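## Task

Put the run's samples S4, S6, S7 and S9 into the bucket adapters sitting on loading stand ST, adding water blanks where needed. Every tube in an adapter must be matched by a tube of the same mass in the same-numbered hole of the opposite adapter (1 faces 3, 2 faces 4). Within each adapter, the combined mass in holes 1 and 2 must equal that in holes 3 and 4; hole 5 is on the pivot and does not count. Before DONE, every tube, unused blanks too, must be fully seated and upright in a rack well or adapter hole, and each rack must stand flat and upright entirely on the table, each adapter seated in the stand. Nothing may rely on the robot holding it. Release everything, move clear (contact with DONE or its housing is allowed), then press DONE until it latches. Do not press DONE unless the load is correct.

## Robot and tools

ROBOT. Two six-joint arms, left_arm and right_arm, each with a parallel two-finger gripper and a wrist camera. The names are not image sides. left_arm root sits at (+0.037, +0.342, 0) m, quat_wxyz (+0.999, 0, 0, +0.054); right_arm root at (+0.038, -0.323, 0) m, quat_wxyz (+0.996, 0, 0, -0.087). The unused arm may be parked out of the way.

FRAME. A single scene frame is used for everything: origin on the table top midway between the arms, +x out over the table, +y toward left_arm, +z up. On a gripper, the fingers point along its +z and separate along its y. end_effector_position is the pinch point, about 2 cm short of the fingertips; closing pushes the tips roughly 10 mm further along +z. Reported hand positions can be a bit off, worse at long reach.

SCENE ITEMS. All tubes are identical 50 mL tubes, so equal fill means equal mass (the empty tube weighs something too). Run samples have an orange cap dot with their ID and no volume label; judge their fill by liquid level. Water blanks have a white cap dot showing their mL. X3 (grey dot) belongs elsewhere and must stay in its well. Adapters carry a number on their sides and holes 1 to 5 marked on top; in the rotor adapter 1 faces 3 and 2 faces 4. DONE is a green key on a small sloped desk, pushed until it latches. Loose objects may occasionally get a brief shove.

TOOLS.
execute_actions: argument actions is a list of zero or one item. Empty list = just read the state. An item with rows (1 to 15 rows) and optional steps (1 to 15, default 15, each 1/30 s) is an action: each row is used for one step, the last row repeats to fill. An item with only steps (up to 300) is a wait counted from the previous result, including reply time. Optional pictures (true/false) toggles camera images.
A row is always 16 numbers covering both arms: left_arm x, y, z, qw, qx, qy, qz, opening, then the same eight for right_arm. x, y, z are an absolute target position of the pinch point in metres, scene frame; the quaternion is an absolute target orientation, w first, scene frame. Opening runs -1 (closed) to +1 (fully open, 0.084 m). A row whose target lies more than 0.6 m from the arm's last reported position along any of its gripper axes is refused. Each step the command is clipped to within 70 mm and 16 degrees of the measured pose; position wins over orientation if both can't be met. To hold an arm still, resend its last reported position plus the quaternion you intend (not a drifted one) and its opening in every row. After an action an arm only continues to its last clipped pose, so check the result and send the remainder.
move: target is one 16-number row as above (absolute poses, both arms); speed in m/s, 0.002 to 0.5, default 0.25 (rotation limited to twice that in rad/s). Grippers travel straight lines that finish together, lasting 0.5 to 10 s; longer paths are cut off at 10 s. Opening is applied at the start. There is no collision avoidance. The result adds a move: line with the ending (done, off_target, moving, held, fault), any limits (paced = target clipped, held = some steps blocked, after which the arm may surge), and each gripper's distance to its target.
wait: seconds from 0 to 10; nothing new is sent.
zoom_image: camera (cam_head_left, cam_head_right, cam_high, cam_low, cam_left_wrist, cam_right_wrist) and region [x0, y0, x1, y1] in pixels of that camera's latest 672x504 image, origin top-left, at most 504 by 504.
read_manual: section "licences" returns licence texts only.
finished_scene: scene = number of the current scene; ends it irreversibly and grades it.

RESULTS. The state line gives each arm's position, quat_wxyz and velocities. grip_measured is the actual finger opening on the command scale. HELD marks steps not sent; "pose unreachable" means the clearance check altered or blocked that arm. "Hand target" shows where each arm is currently being driven. MOTOR HOT appears at 65 °C; at 80 °C an OVER-TEMPERATURE FAULT brakes that arm until it cools. A torque fault stops the arm, backs the joint off, holds 10 s and drops the rest of the call. Joint load limits (N m): waist 55.8, shoulder 55.8, elbow 46.5, forearm roll 25.1, wrist pitch 17.6, wrist roll 17.6, held weight included.

GRIPPING. To hold something, command an opening well below grip_measured; lower squeezes harder, up to about 24 N per pad. Closing fast can overshoot force.

AVOID. Knocking anything off the table (ends the scene), arms striking or pressing each other, fast contacts, targets set deep past a contact (they press hard), drops and slips, tipping racks or adapters, and long loaded holds that heat motors. Every stop, fault or hard hit hurts the outcome.

Each tool is called after "Request:" as name(argument=value, ...) on one line, values as JSON.

## Session

Request:
execute_actions(actions=[])

Scene clock: 0.00 s of 10400.00 s.
left_arm: end_effector_position=(+0.1552, +0.5897, +0.2631) grip_measured=+1.00 end_effector_quat_wxyz=(-0.315, +0.694, +0.613, +0.207) end_effector_velocity=(-0.000, -0.000, -0.000) end_effector_angular_velocity=(-0.000, -0.000, +0.001) | right_arm: end_effector_position=(+0.3180, +0.3451, +0.2694) grip_measured=+1.00 end_effector_quat_wxyz=(-0.056, -0.389, +0.730, +0.559) end_effector_velocity=(+0.000, +0.000, +0.001) end_effector_angular_velocity=(+0.001, -0.001, -0.001)
Joint positions: left_arm=[ 0.395  0.573 -0.063  1.237 -0.763 -1.942  0.084] | right_arm=[ 1.041 -0.783 -1.343 -1.549  1.108 -1.352  0.084]
Joint velocities: left_arm=[ 0.     0.    -0.    -0.001 -0.     0.     0.   ] | right_arm=[-0.     0.002  0.     0.001  0.     0.     0.   ]
Hand target (left_arm): +0.155, +0.590, +0.263; -0.315, +0.694, +0.613, +0.207
Hand target (right_arm): +0.318, +0.345, +0.269; -0.056, -0.389, +0.730, +0.559

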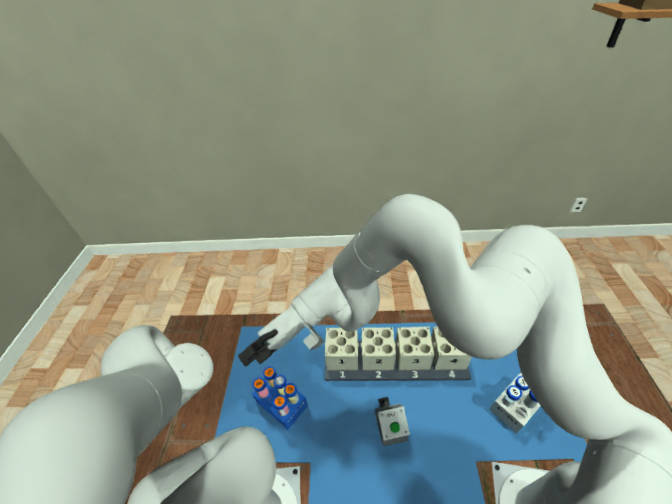

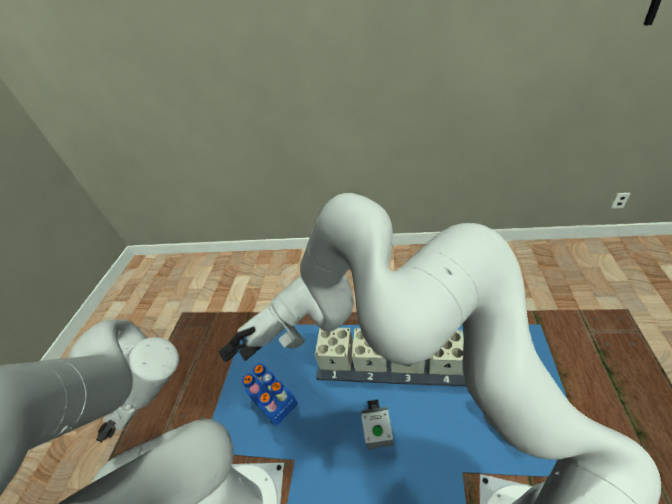

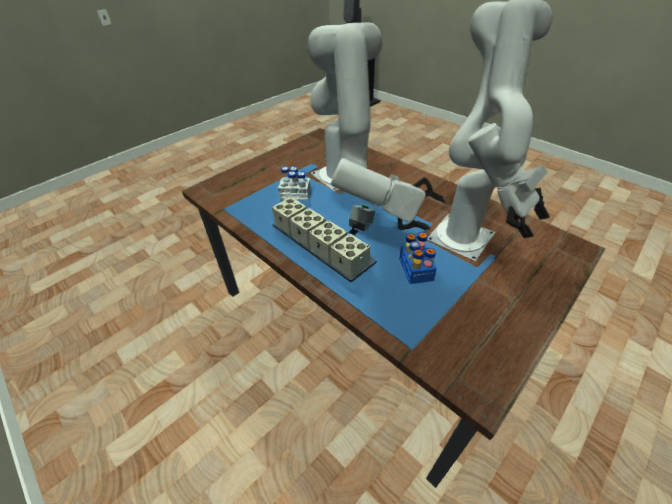

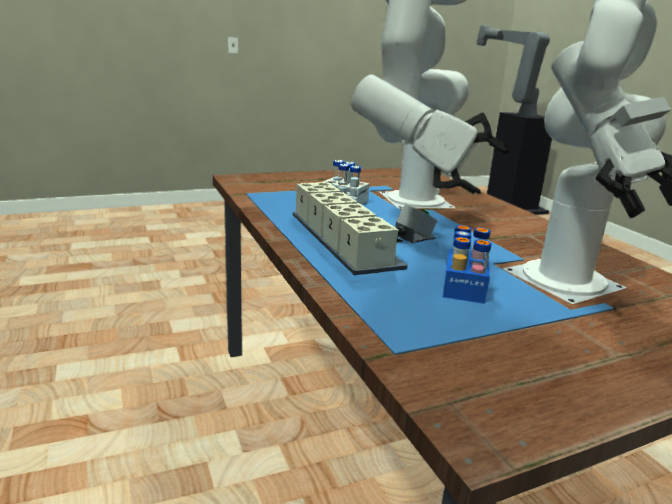

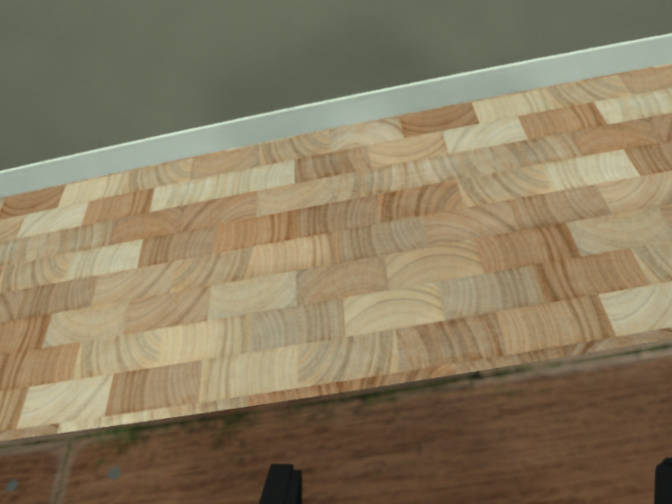

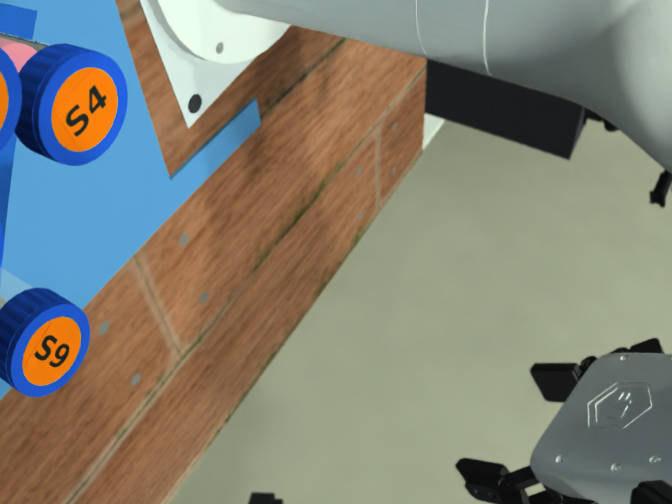

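Request:
move(target=[0.1552,0.5897,0.2631,-0.315,0.694,0.613,0.207,1,0.33,0.1,0.42,-0.056,-0.389,0.73,0.559,1])

Request:
move(target=[0.25,0.5,0.4,0,1,0,0,1,0.3,-0.3,0.45,0,1,0,0,1])

Request:
move(target=[0.28,0.28,0.45,0,1,0,0,1,0.28,-0.33,0.45,0,1,0,0,1])

Scene clock: 10.63 s of 10400.00 s.
left_arm: end_effector_position=(+0.1552, +0.5897, +0.2631) grip_measured=+1.00 end_effector_quat_wxyz=(-0.315, +0.694, +0.613, +0.207) end_effector_velocity=(+0.000, +0.000, +0.000) end_effector_angular_velocity=(+0.001, -0.001, -0.001) | right_arm: end_effector_position=(+0.3288, +0.1003, +0.4193) grip_measured=+1.00 end_effector_quat_wxyz=(-0.056, -0.389, +0.730, +0.559) end_effector_velocity=(-0.000, -0.002, +0.002) end_effector_angular_velocity=(+0.000, -0.001, +0.001)
Joint positions: left_arm=[ 0.394  0.572 -0.063  1.237 -0.764 -1.943  0.084] | right_arm=[ 0.685 -0.238 -0.927 -1.874  1.33  -1.25   0.084]
Joint velocities: left_arm=[-0.001  0.    -0.     0.001  0.    -0.001 -0.   ] | right_arm=[-0.004  0.004  0.001 -0.004  0.003  0.001  0.   ]
Hand target (left_arm): +0.155, +0.590, +0.263; -0.315, +0.694, +0.613, +0.207
Hand target (right_arm): +0.329, +0.100, +0.420; -0.056, -0.389, +0.730, +0.559
Off the commanded pose (left_arm): 0.000 m, 0 deg.
Off the commanded pose (right_arm): 0.001 m, 0 deg.
After step 90, 5.77 s passed at rest.
move: done

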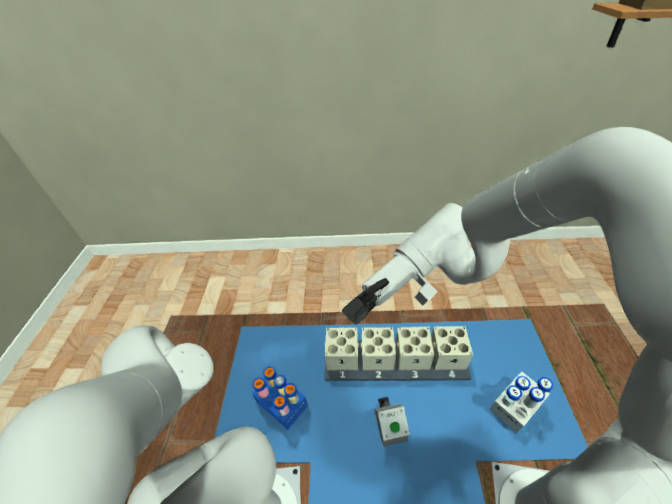

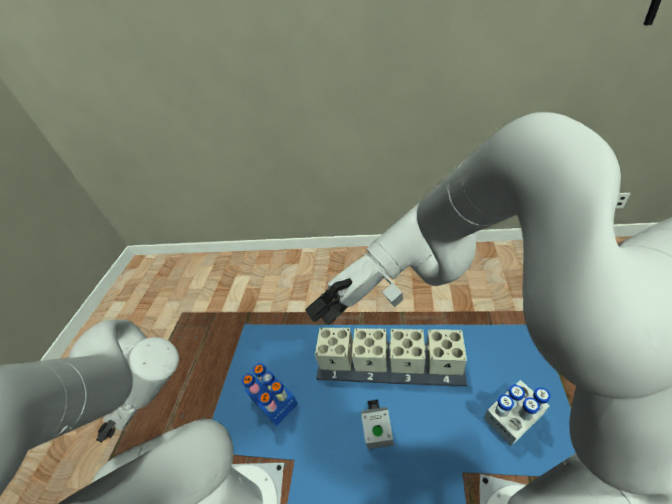

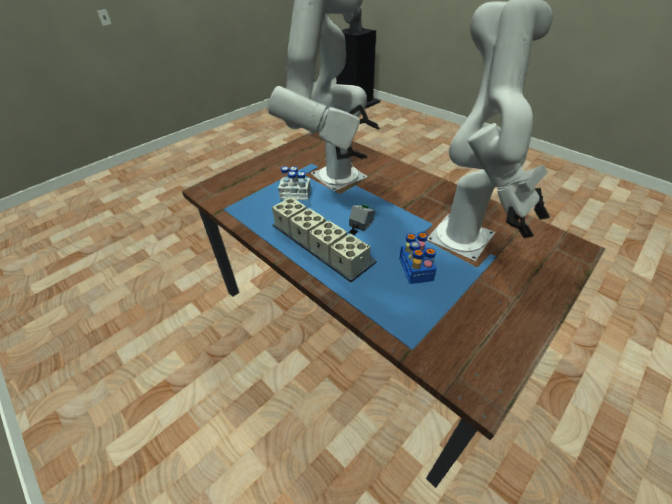

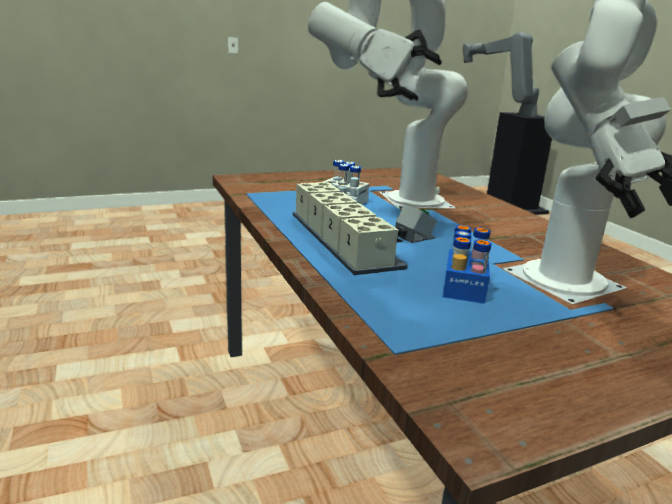

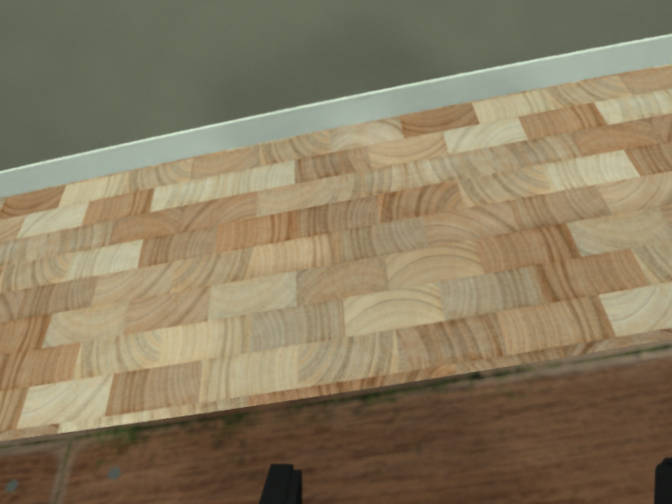

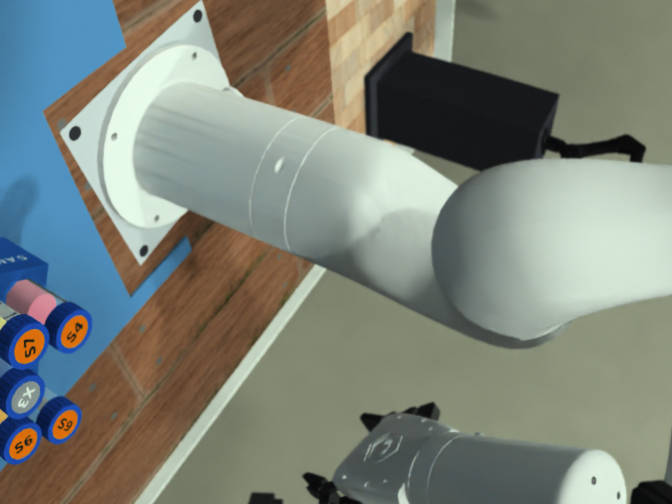

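Scene clock: 15.90 s of 10400.00 s.
left_arm: end_effector_position=(+0.2504, +0.5003, +0.4003) grip_measured=+1.00 end_effector_quat_wxyz=(-0.001, +1.000, +0.001, -0.001) end_effector_velocity=(+0.000, -0.000, -0.000) end_effector_angular_velocity=(-0.004, +0.003, -0.004) | right_arm: end_effector_position=(+0.2987, -0.2990, +0.4490) grip_measured=+1.00 end_effector_quat_wxyz=(+0.000, +1.000, +0.002, -0.001) end_effector_velocity=(+0.000, -0.002, +0.000) end_effector_angular_velocity=(+0.008, -0.006, +0.008)
Joint positions: left_arm=[ 0.527  0.484 -0.605  0.002 -1.09   0.632  0.084] | right_arm=[ 0.265  0.506 -0.7   -3.141  1.208 -3.054  0.084]
Joint velocities: left_arm=[ 0.    -0.003 -0.002 -0.001 -0.003  0.004 -0.   ] | right_arm=[-0.015  0.005  0.002  0.008 -0.004 -0.026 -0.   ]
Hand target (left_arm): +0.250, +0.500, +0.400; -0.001, +1.000, +0.001, -0.001
Hand target (right_arm): +0.299, -0.299, +0.449; -0.000, +1.000, +0.002, -0.000
Off the commanded pose (left_arm): 0.001 m, 0 deg.
Off the commanded pose (right_arm): 0.002 m, 0 deg.
move: done

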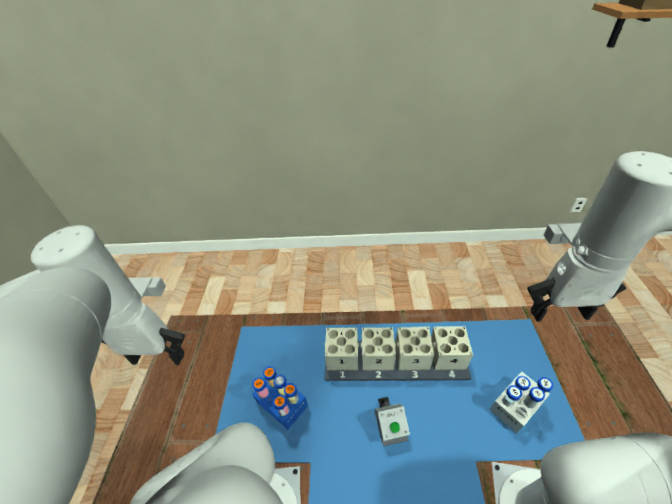

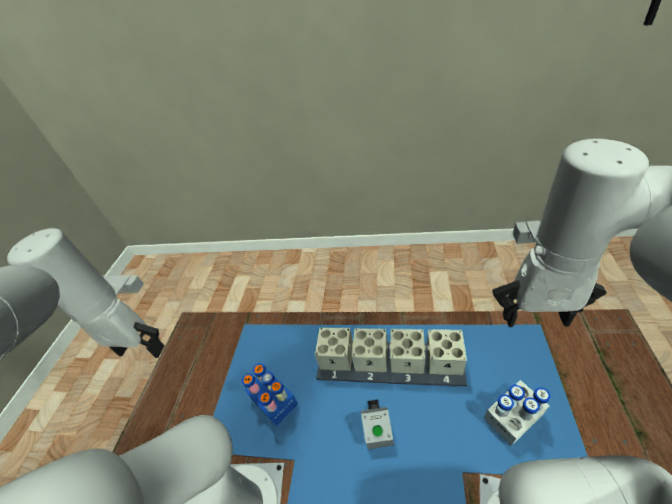

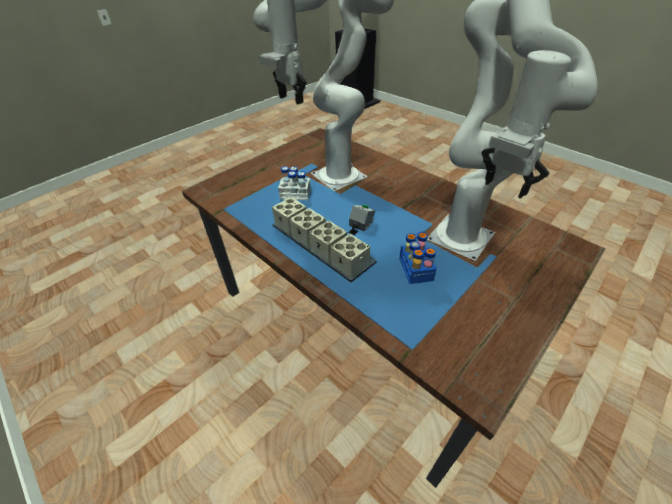

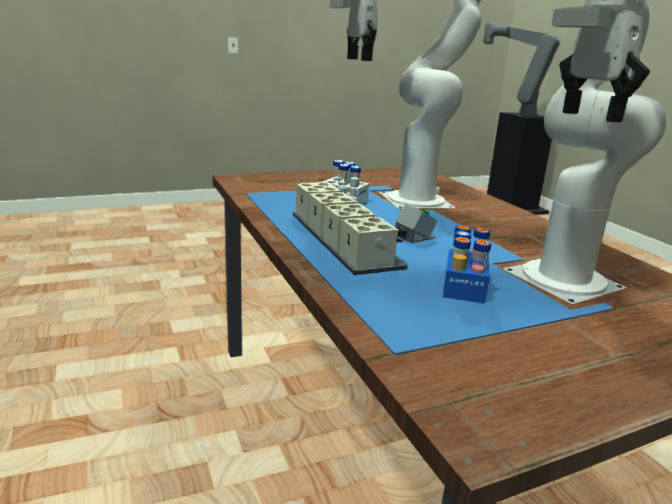

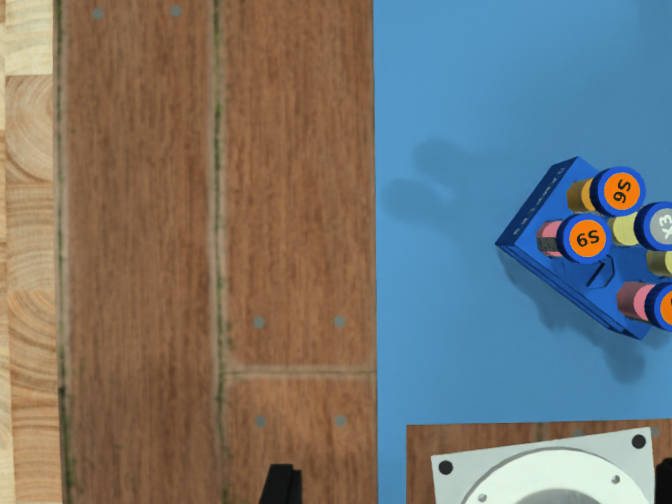

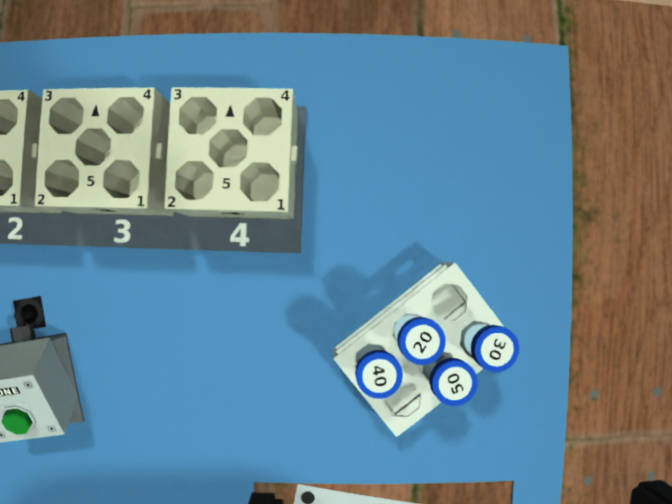

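Scene clock: 17.53 s of 10400.00 s.
left_arm: end_effector_position=(+0.2799, +0.2799, +0.4500) grip_measured=+1.00 end_effector_quat_wxyz=(+0.002, +1.000, -0.000, -0.000) end_effector_velocity=(+0.001, -0.002, +0.000) end_effector_angular_velocity=(+0.008, +0.002, +0.002) | right_arm: end_effector_position=(+0.2800, -0.3299, +0.4499) grip_measured=+1.00 end_effector_quat_wxyz=(+0.000, +1.000, +0.000, +0.000) end_effector_velocity=(-0.000, -0.000, +0.000) end_effector_angular_velocity=(-0.000, -0.001, -0.001)
Joint positions: left_arm=[-0.357  0.541 -0.683 -0.004 -1.224 -0.247  0.084] | right_arm=[ 0.145  0.567 -0.669 -3.142  1.235 -3.17   0.084]
Joint velocities: left_arm=[-0.013 -0.007 -0.004  0.008 -0.001 -0.018  0.   ] | right_arm=[-0.002  0.002  0.     0.     0.    -0.     0.   ]
Hand target (left_arm): +0.280, +0.280, +0.450; +0.001, +1.000, -0.000, -0.000
Hand target (right_arm): +0.280, -0.330, +0.450; +0.000, +1.000, +0.000, +0.000
Off the commanded pose (left_arm): 0.000 m, 0 deg.
Off the commanded pose (right_arm): 0.000 m, 0 deg.
move: done

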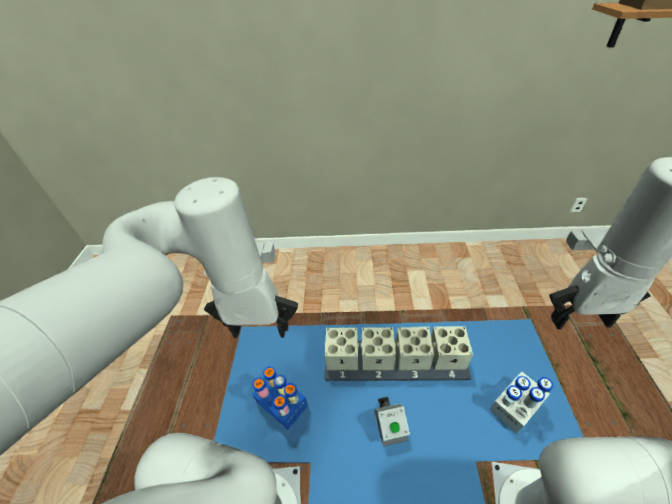

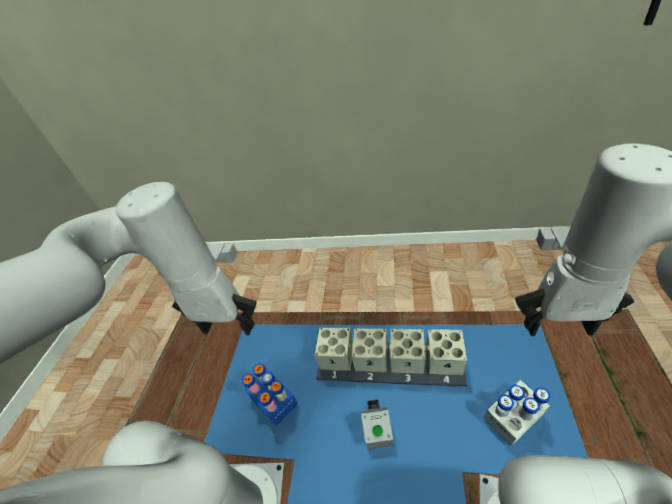

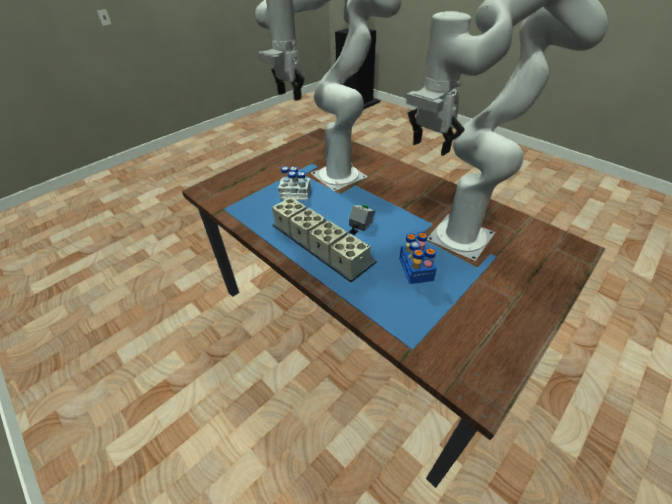

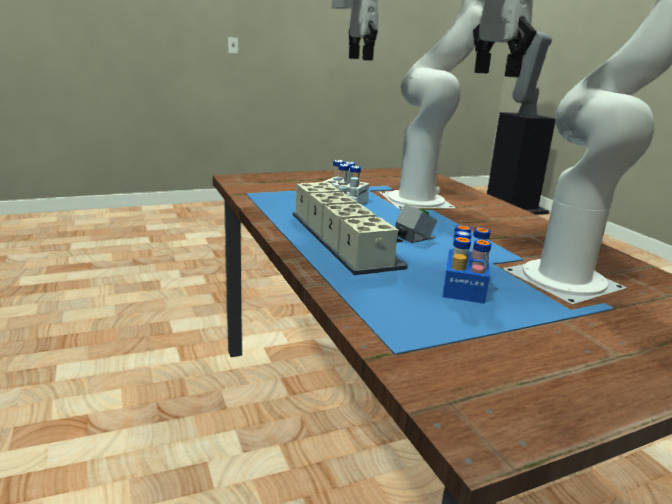

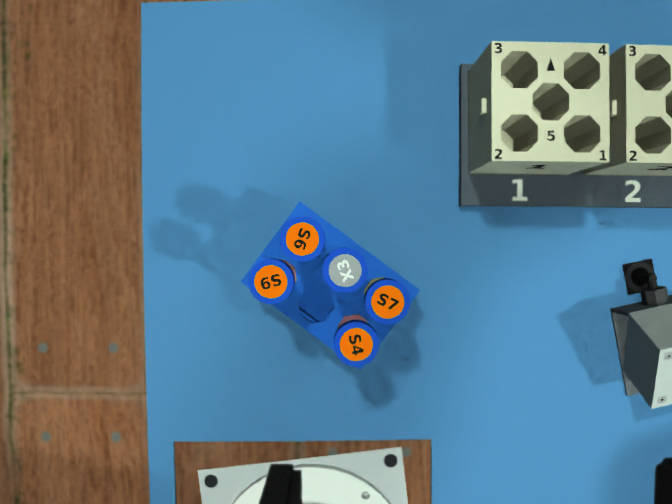

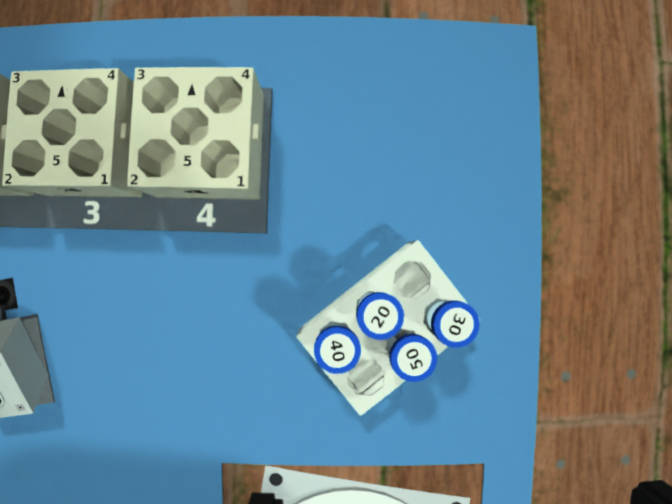

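Levels needed.

Request:
zoom_image(camera="cam_low", region=[280,150,520,310])

Request:
zoom_image(camera="cam_head_left", region=[230,310,570,450])

Request:
zoom_image(camera="cam_high", region=[380,220,460,290])

Region (280, 150, 520, 310) of cam_low's 672x504 image, scaled by 2.100, with more detail than that image has.

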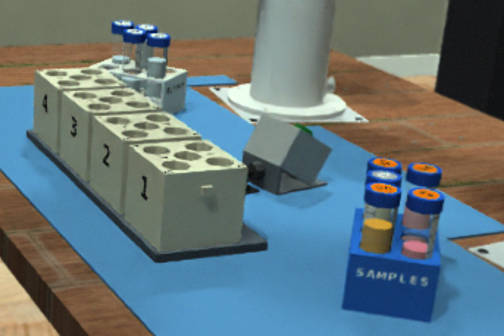

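Region (230, 310, 570, 450) of cam_head_left's 672x504 image, scaled by 1.482, with more detail than that image has; it fills the top 208 rows of this view, and the rest is white.

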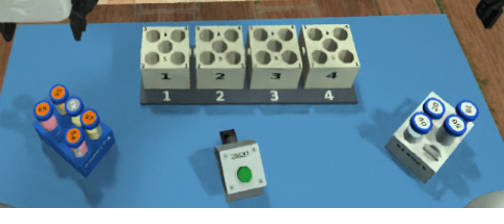

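Region (380, 220, 460, 290) of cam_high's 672x504 image, scaled by 6.300, with more detail than that image has; it fills the top 441 rows of this view, and the rest is white.

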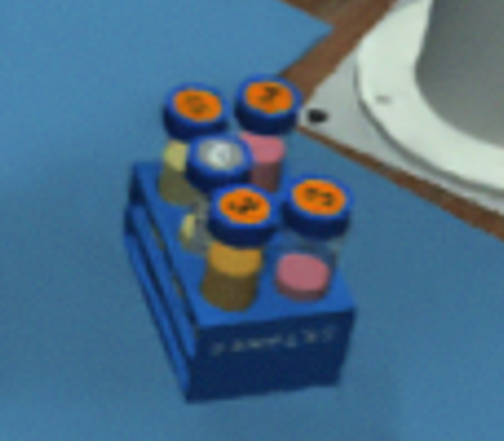

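Request:
move(target=[0.325,0.364,0.23,0,0.95,-0.312,0,0.25,0.274,-0.298,0.23,0,0.899,-0.438,0,0.25])

Scene clock: 46.30 s of 10400.00 s.
left_arm: end_effector_position=(+0.3252, +0.3643, +0.2303) grip_measured=+0.24 end_effector_quat_wxyz=(-0.001, +0.950, -0.311, +0.000) end_effector_velocity=(+0.000, +0.000, -0.002) end_effector_angular_velocity=(-0.003, +0.001, -0.005) | right_arm: end_effector_position=(+0.2739, -0.2984, +0.2305) grip_measured=+0.24 end_effector_quat_wxyz=(+0.000, +0.899, -0.438, +0.000) end_effector_velocity=(+0.001, +0.000, -0.002) end_effector_angular_velocity=(-0.004, -0.000, -0.006)
Joint positions: left_arm=[-0.034  0.184 -0.4    0.003 -0.583  0.705  0.054] | right_arm=[ 0.278  0.355 -0.278 -3.142  0.633 -2.13   0.054]
Joint velocities: left_arm=[ 0.004 -0.007  0.    -0.005  0.006  0.012 -0.   ] | right_arm=[ 0.005 -0.009 -0.001 -0.006 -0.008  0.016  0.   ]
Hand target (left_arm): +0.325, +0.364, +0.230; -0.001, +0.950, -0.312, +0.000
Hand target (right_arm): +0.274, -0.298, +0.230; +0.000, +0.899, -0.439, +0.000
Off the commanded pose (left_arm): 0.000 m, 0 deg.
Off the commanded pose (right_arm): 0.001 m, 0 deg.
After step 90, 23.30 s passed at rest.
move: done

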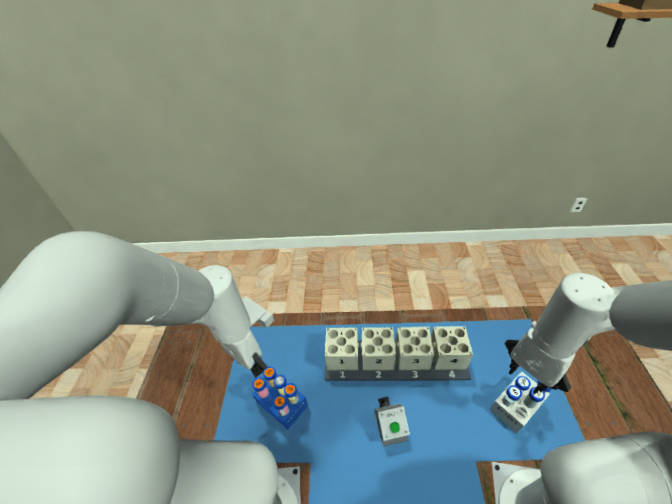

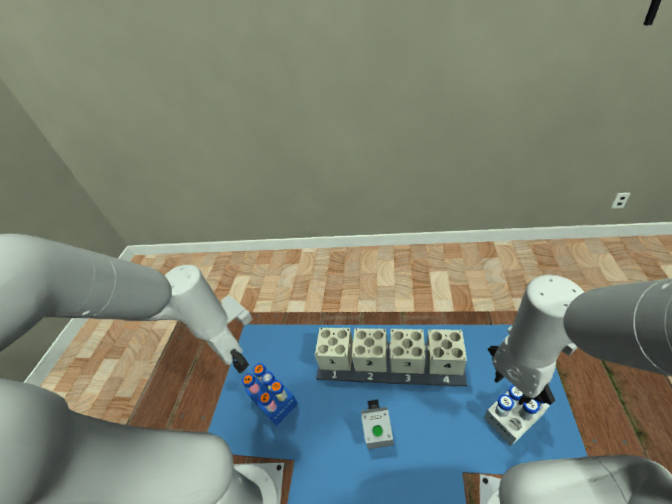

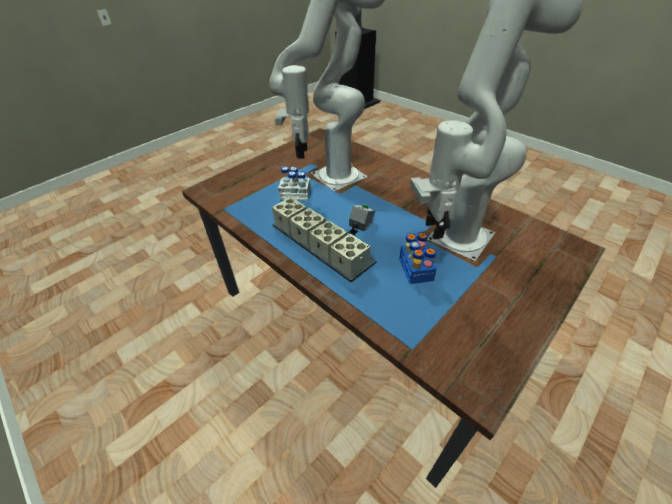

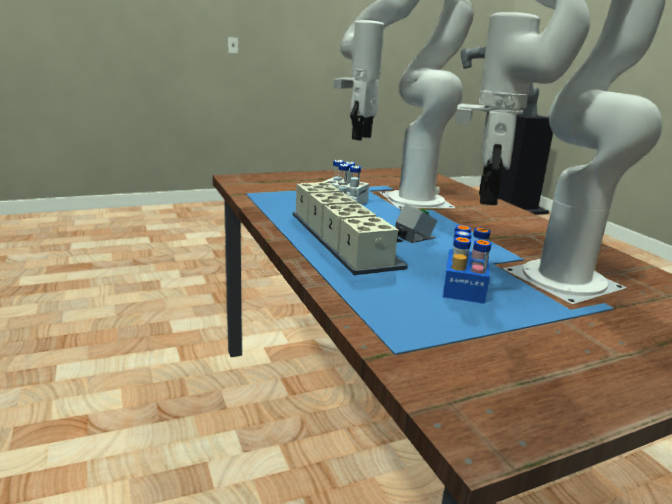

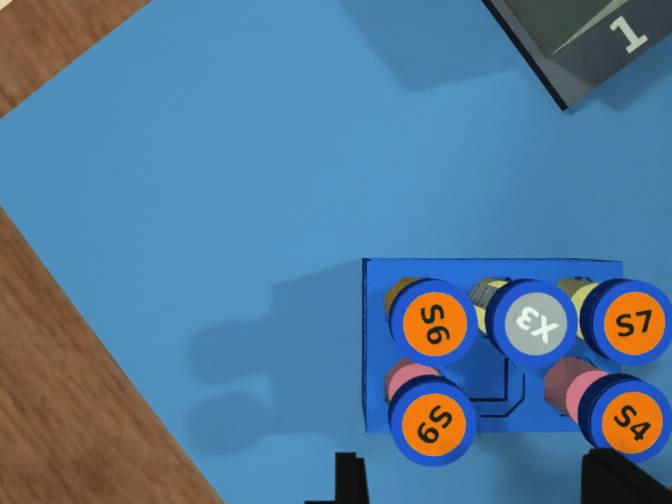

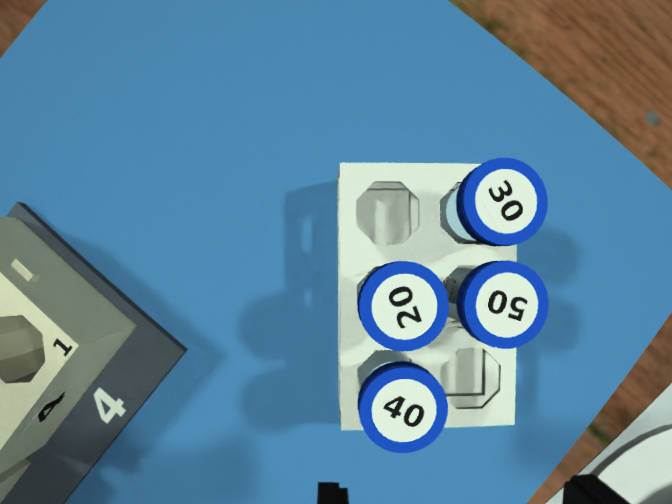

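Request:
move(target=[0.320,0.361,0.165,0,0.95,-0.312,0,0.25,0.282,-0.308,0.165,0,0.899,-0.438,0,0.25])

Scene clock: 71.97 s of 10400.00 s.
left_arm: end_effector_position=(+0.3201, +0.3611, +0.1652) grip_measured=+0.24 end_effector_quat_wxyz=(-0.000, +0.950, -0.312, +0.000) end_effector_velocity=(+0.000, +0.000, -0.001) end_effector_angular_velocity=(+0.000, +0.000, -0.000) | right_arm: end_effector_position=(+0.2819, -0.3081, +0.1655) grip_measured=+0.24 end_effector_quat_wxyz=(+0.000, +0.899, -0.438, +0.000) end_effector_velocity=(+0.001, -0.000, -0.002) end_effector_angular_velocity=(+0.000, +0.000, -0.001)
Joint positions: left_arm=[-0.043  0.023 -0.343  0.001 -0.365  0.699  0.054] | right_arm=[ 0.235  0.135 -0.244 -3.144  0.378 -2.171  0.054]
Joint velocities: left_arm=[ 0.    -0.005 -0.     0.     0.005  0.     0.   ] | right_arm=[-0.001 -0.01  -0.002  0.001 -0.008 -0.001 -0.   ]
Hand target (left_arm): +0.320, +0.361, +0.165; -0.000, +0.950, -0.312, -0.000
Hand target (right_arm): +0.282, -0.308, +0.165; +0.000, +0.899, -0.438, +0.000
Off the commanded pose (left_arm): 0.000 m, 0 deg.
Off the commanded pose (right_arm): 0.001 m, 0 deg.
After step 90, 21.57 s passed at rest.
move: done

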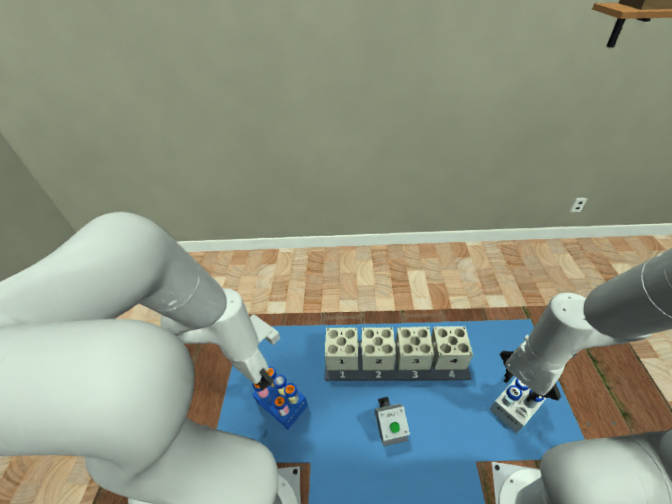

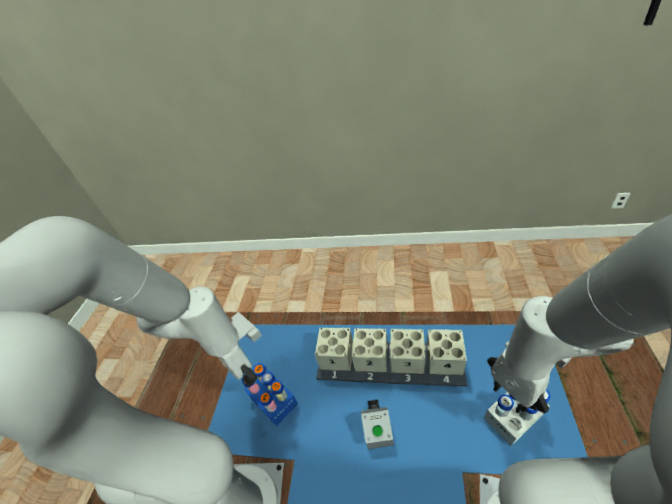

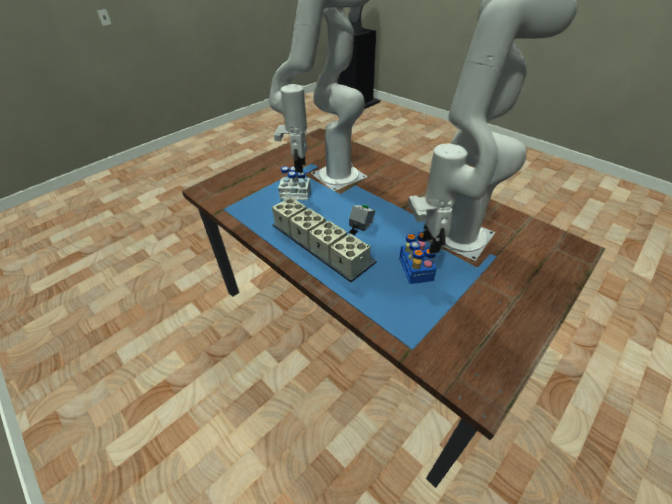

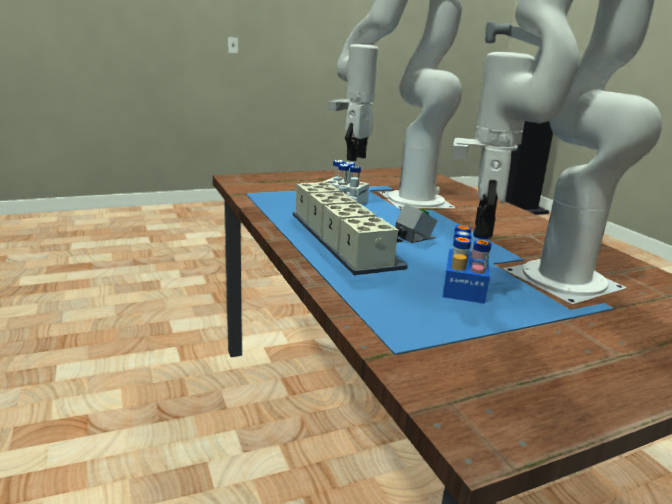

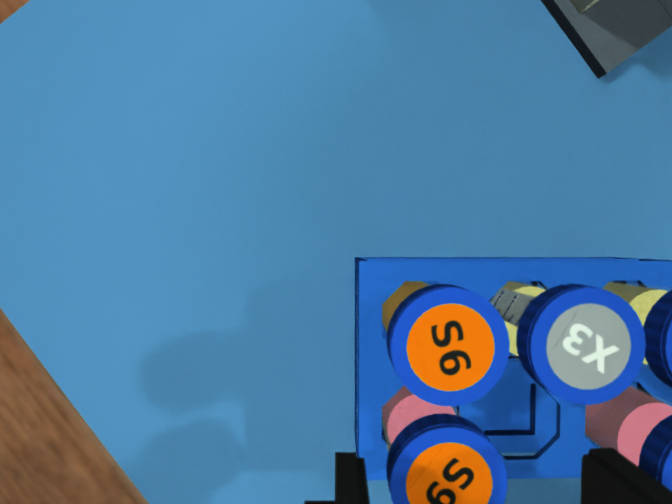

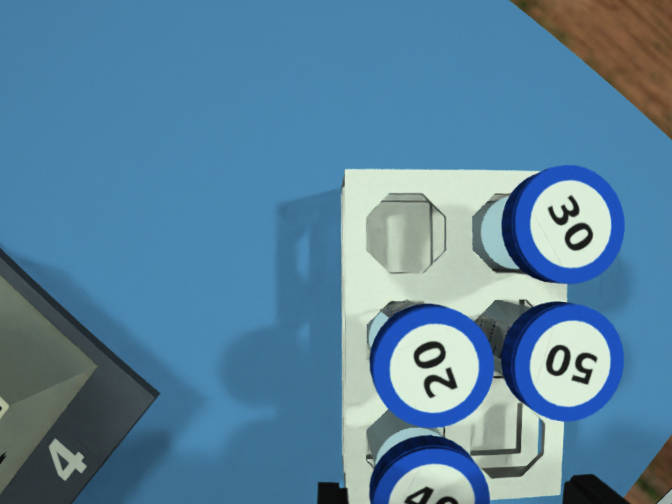

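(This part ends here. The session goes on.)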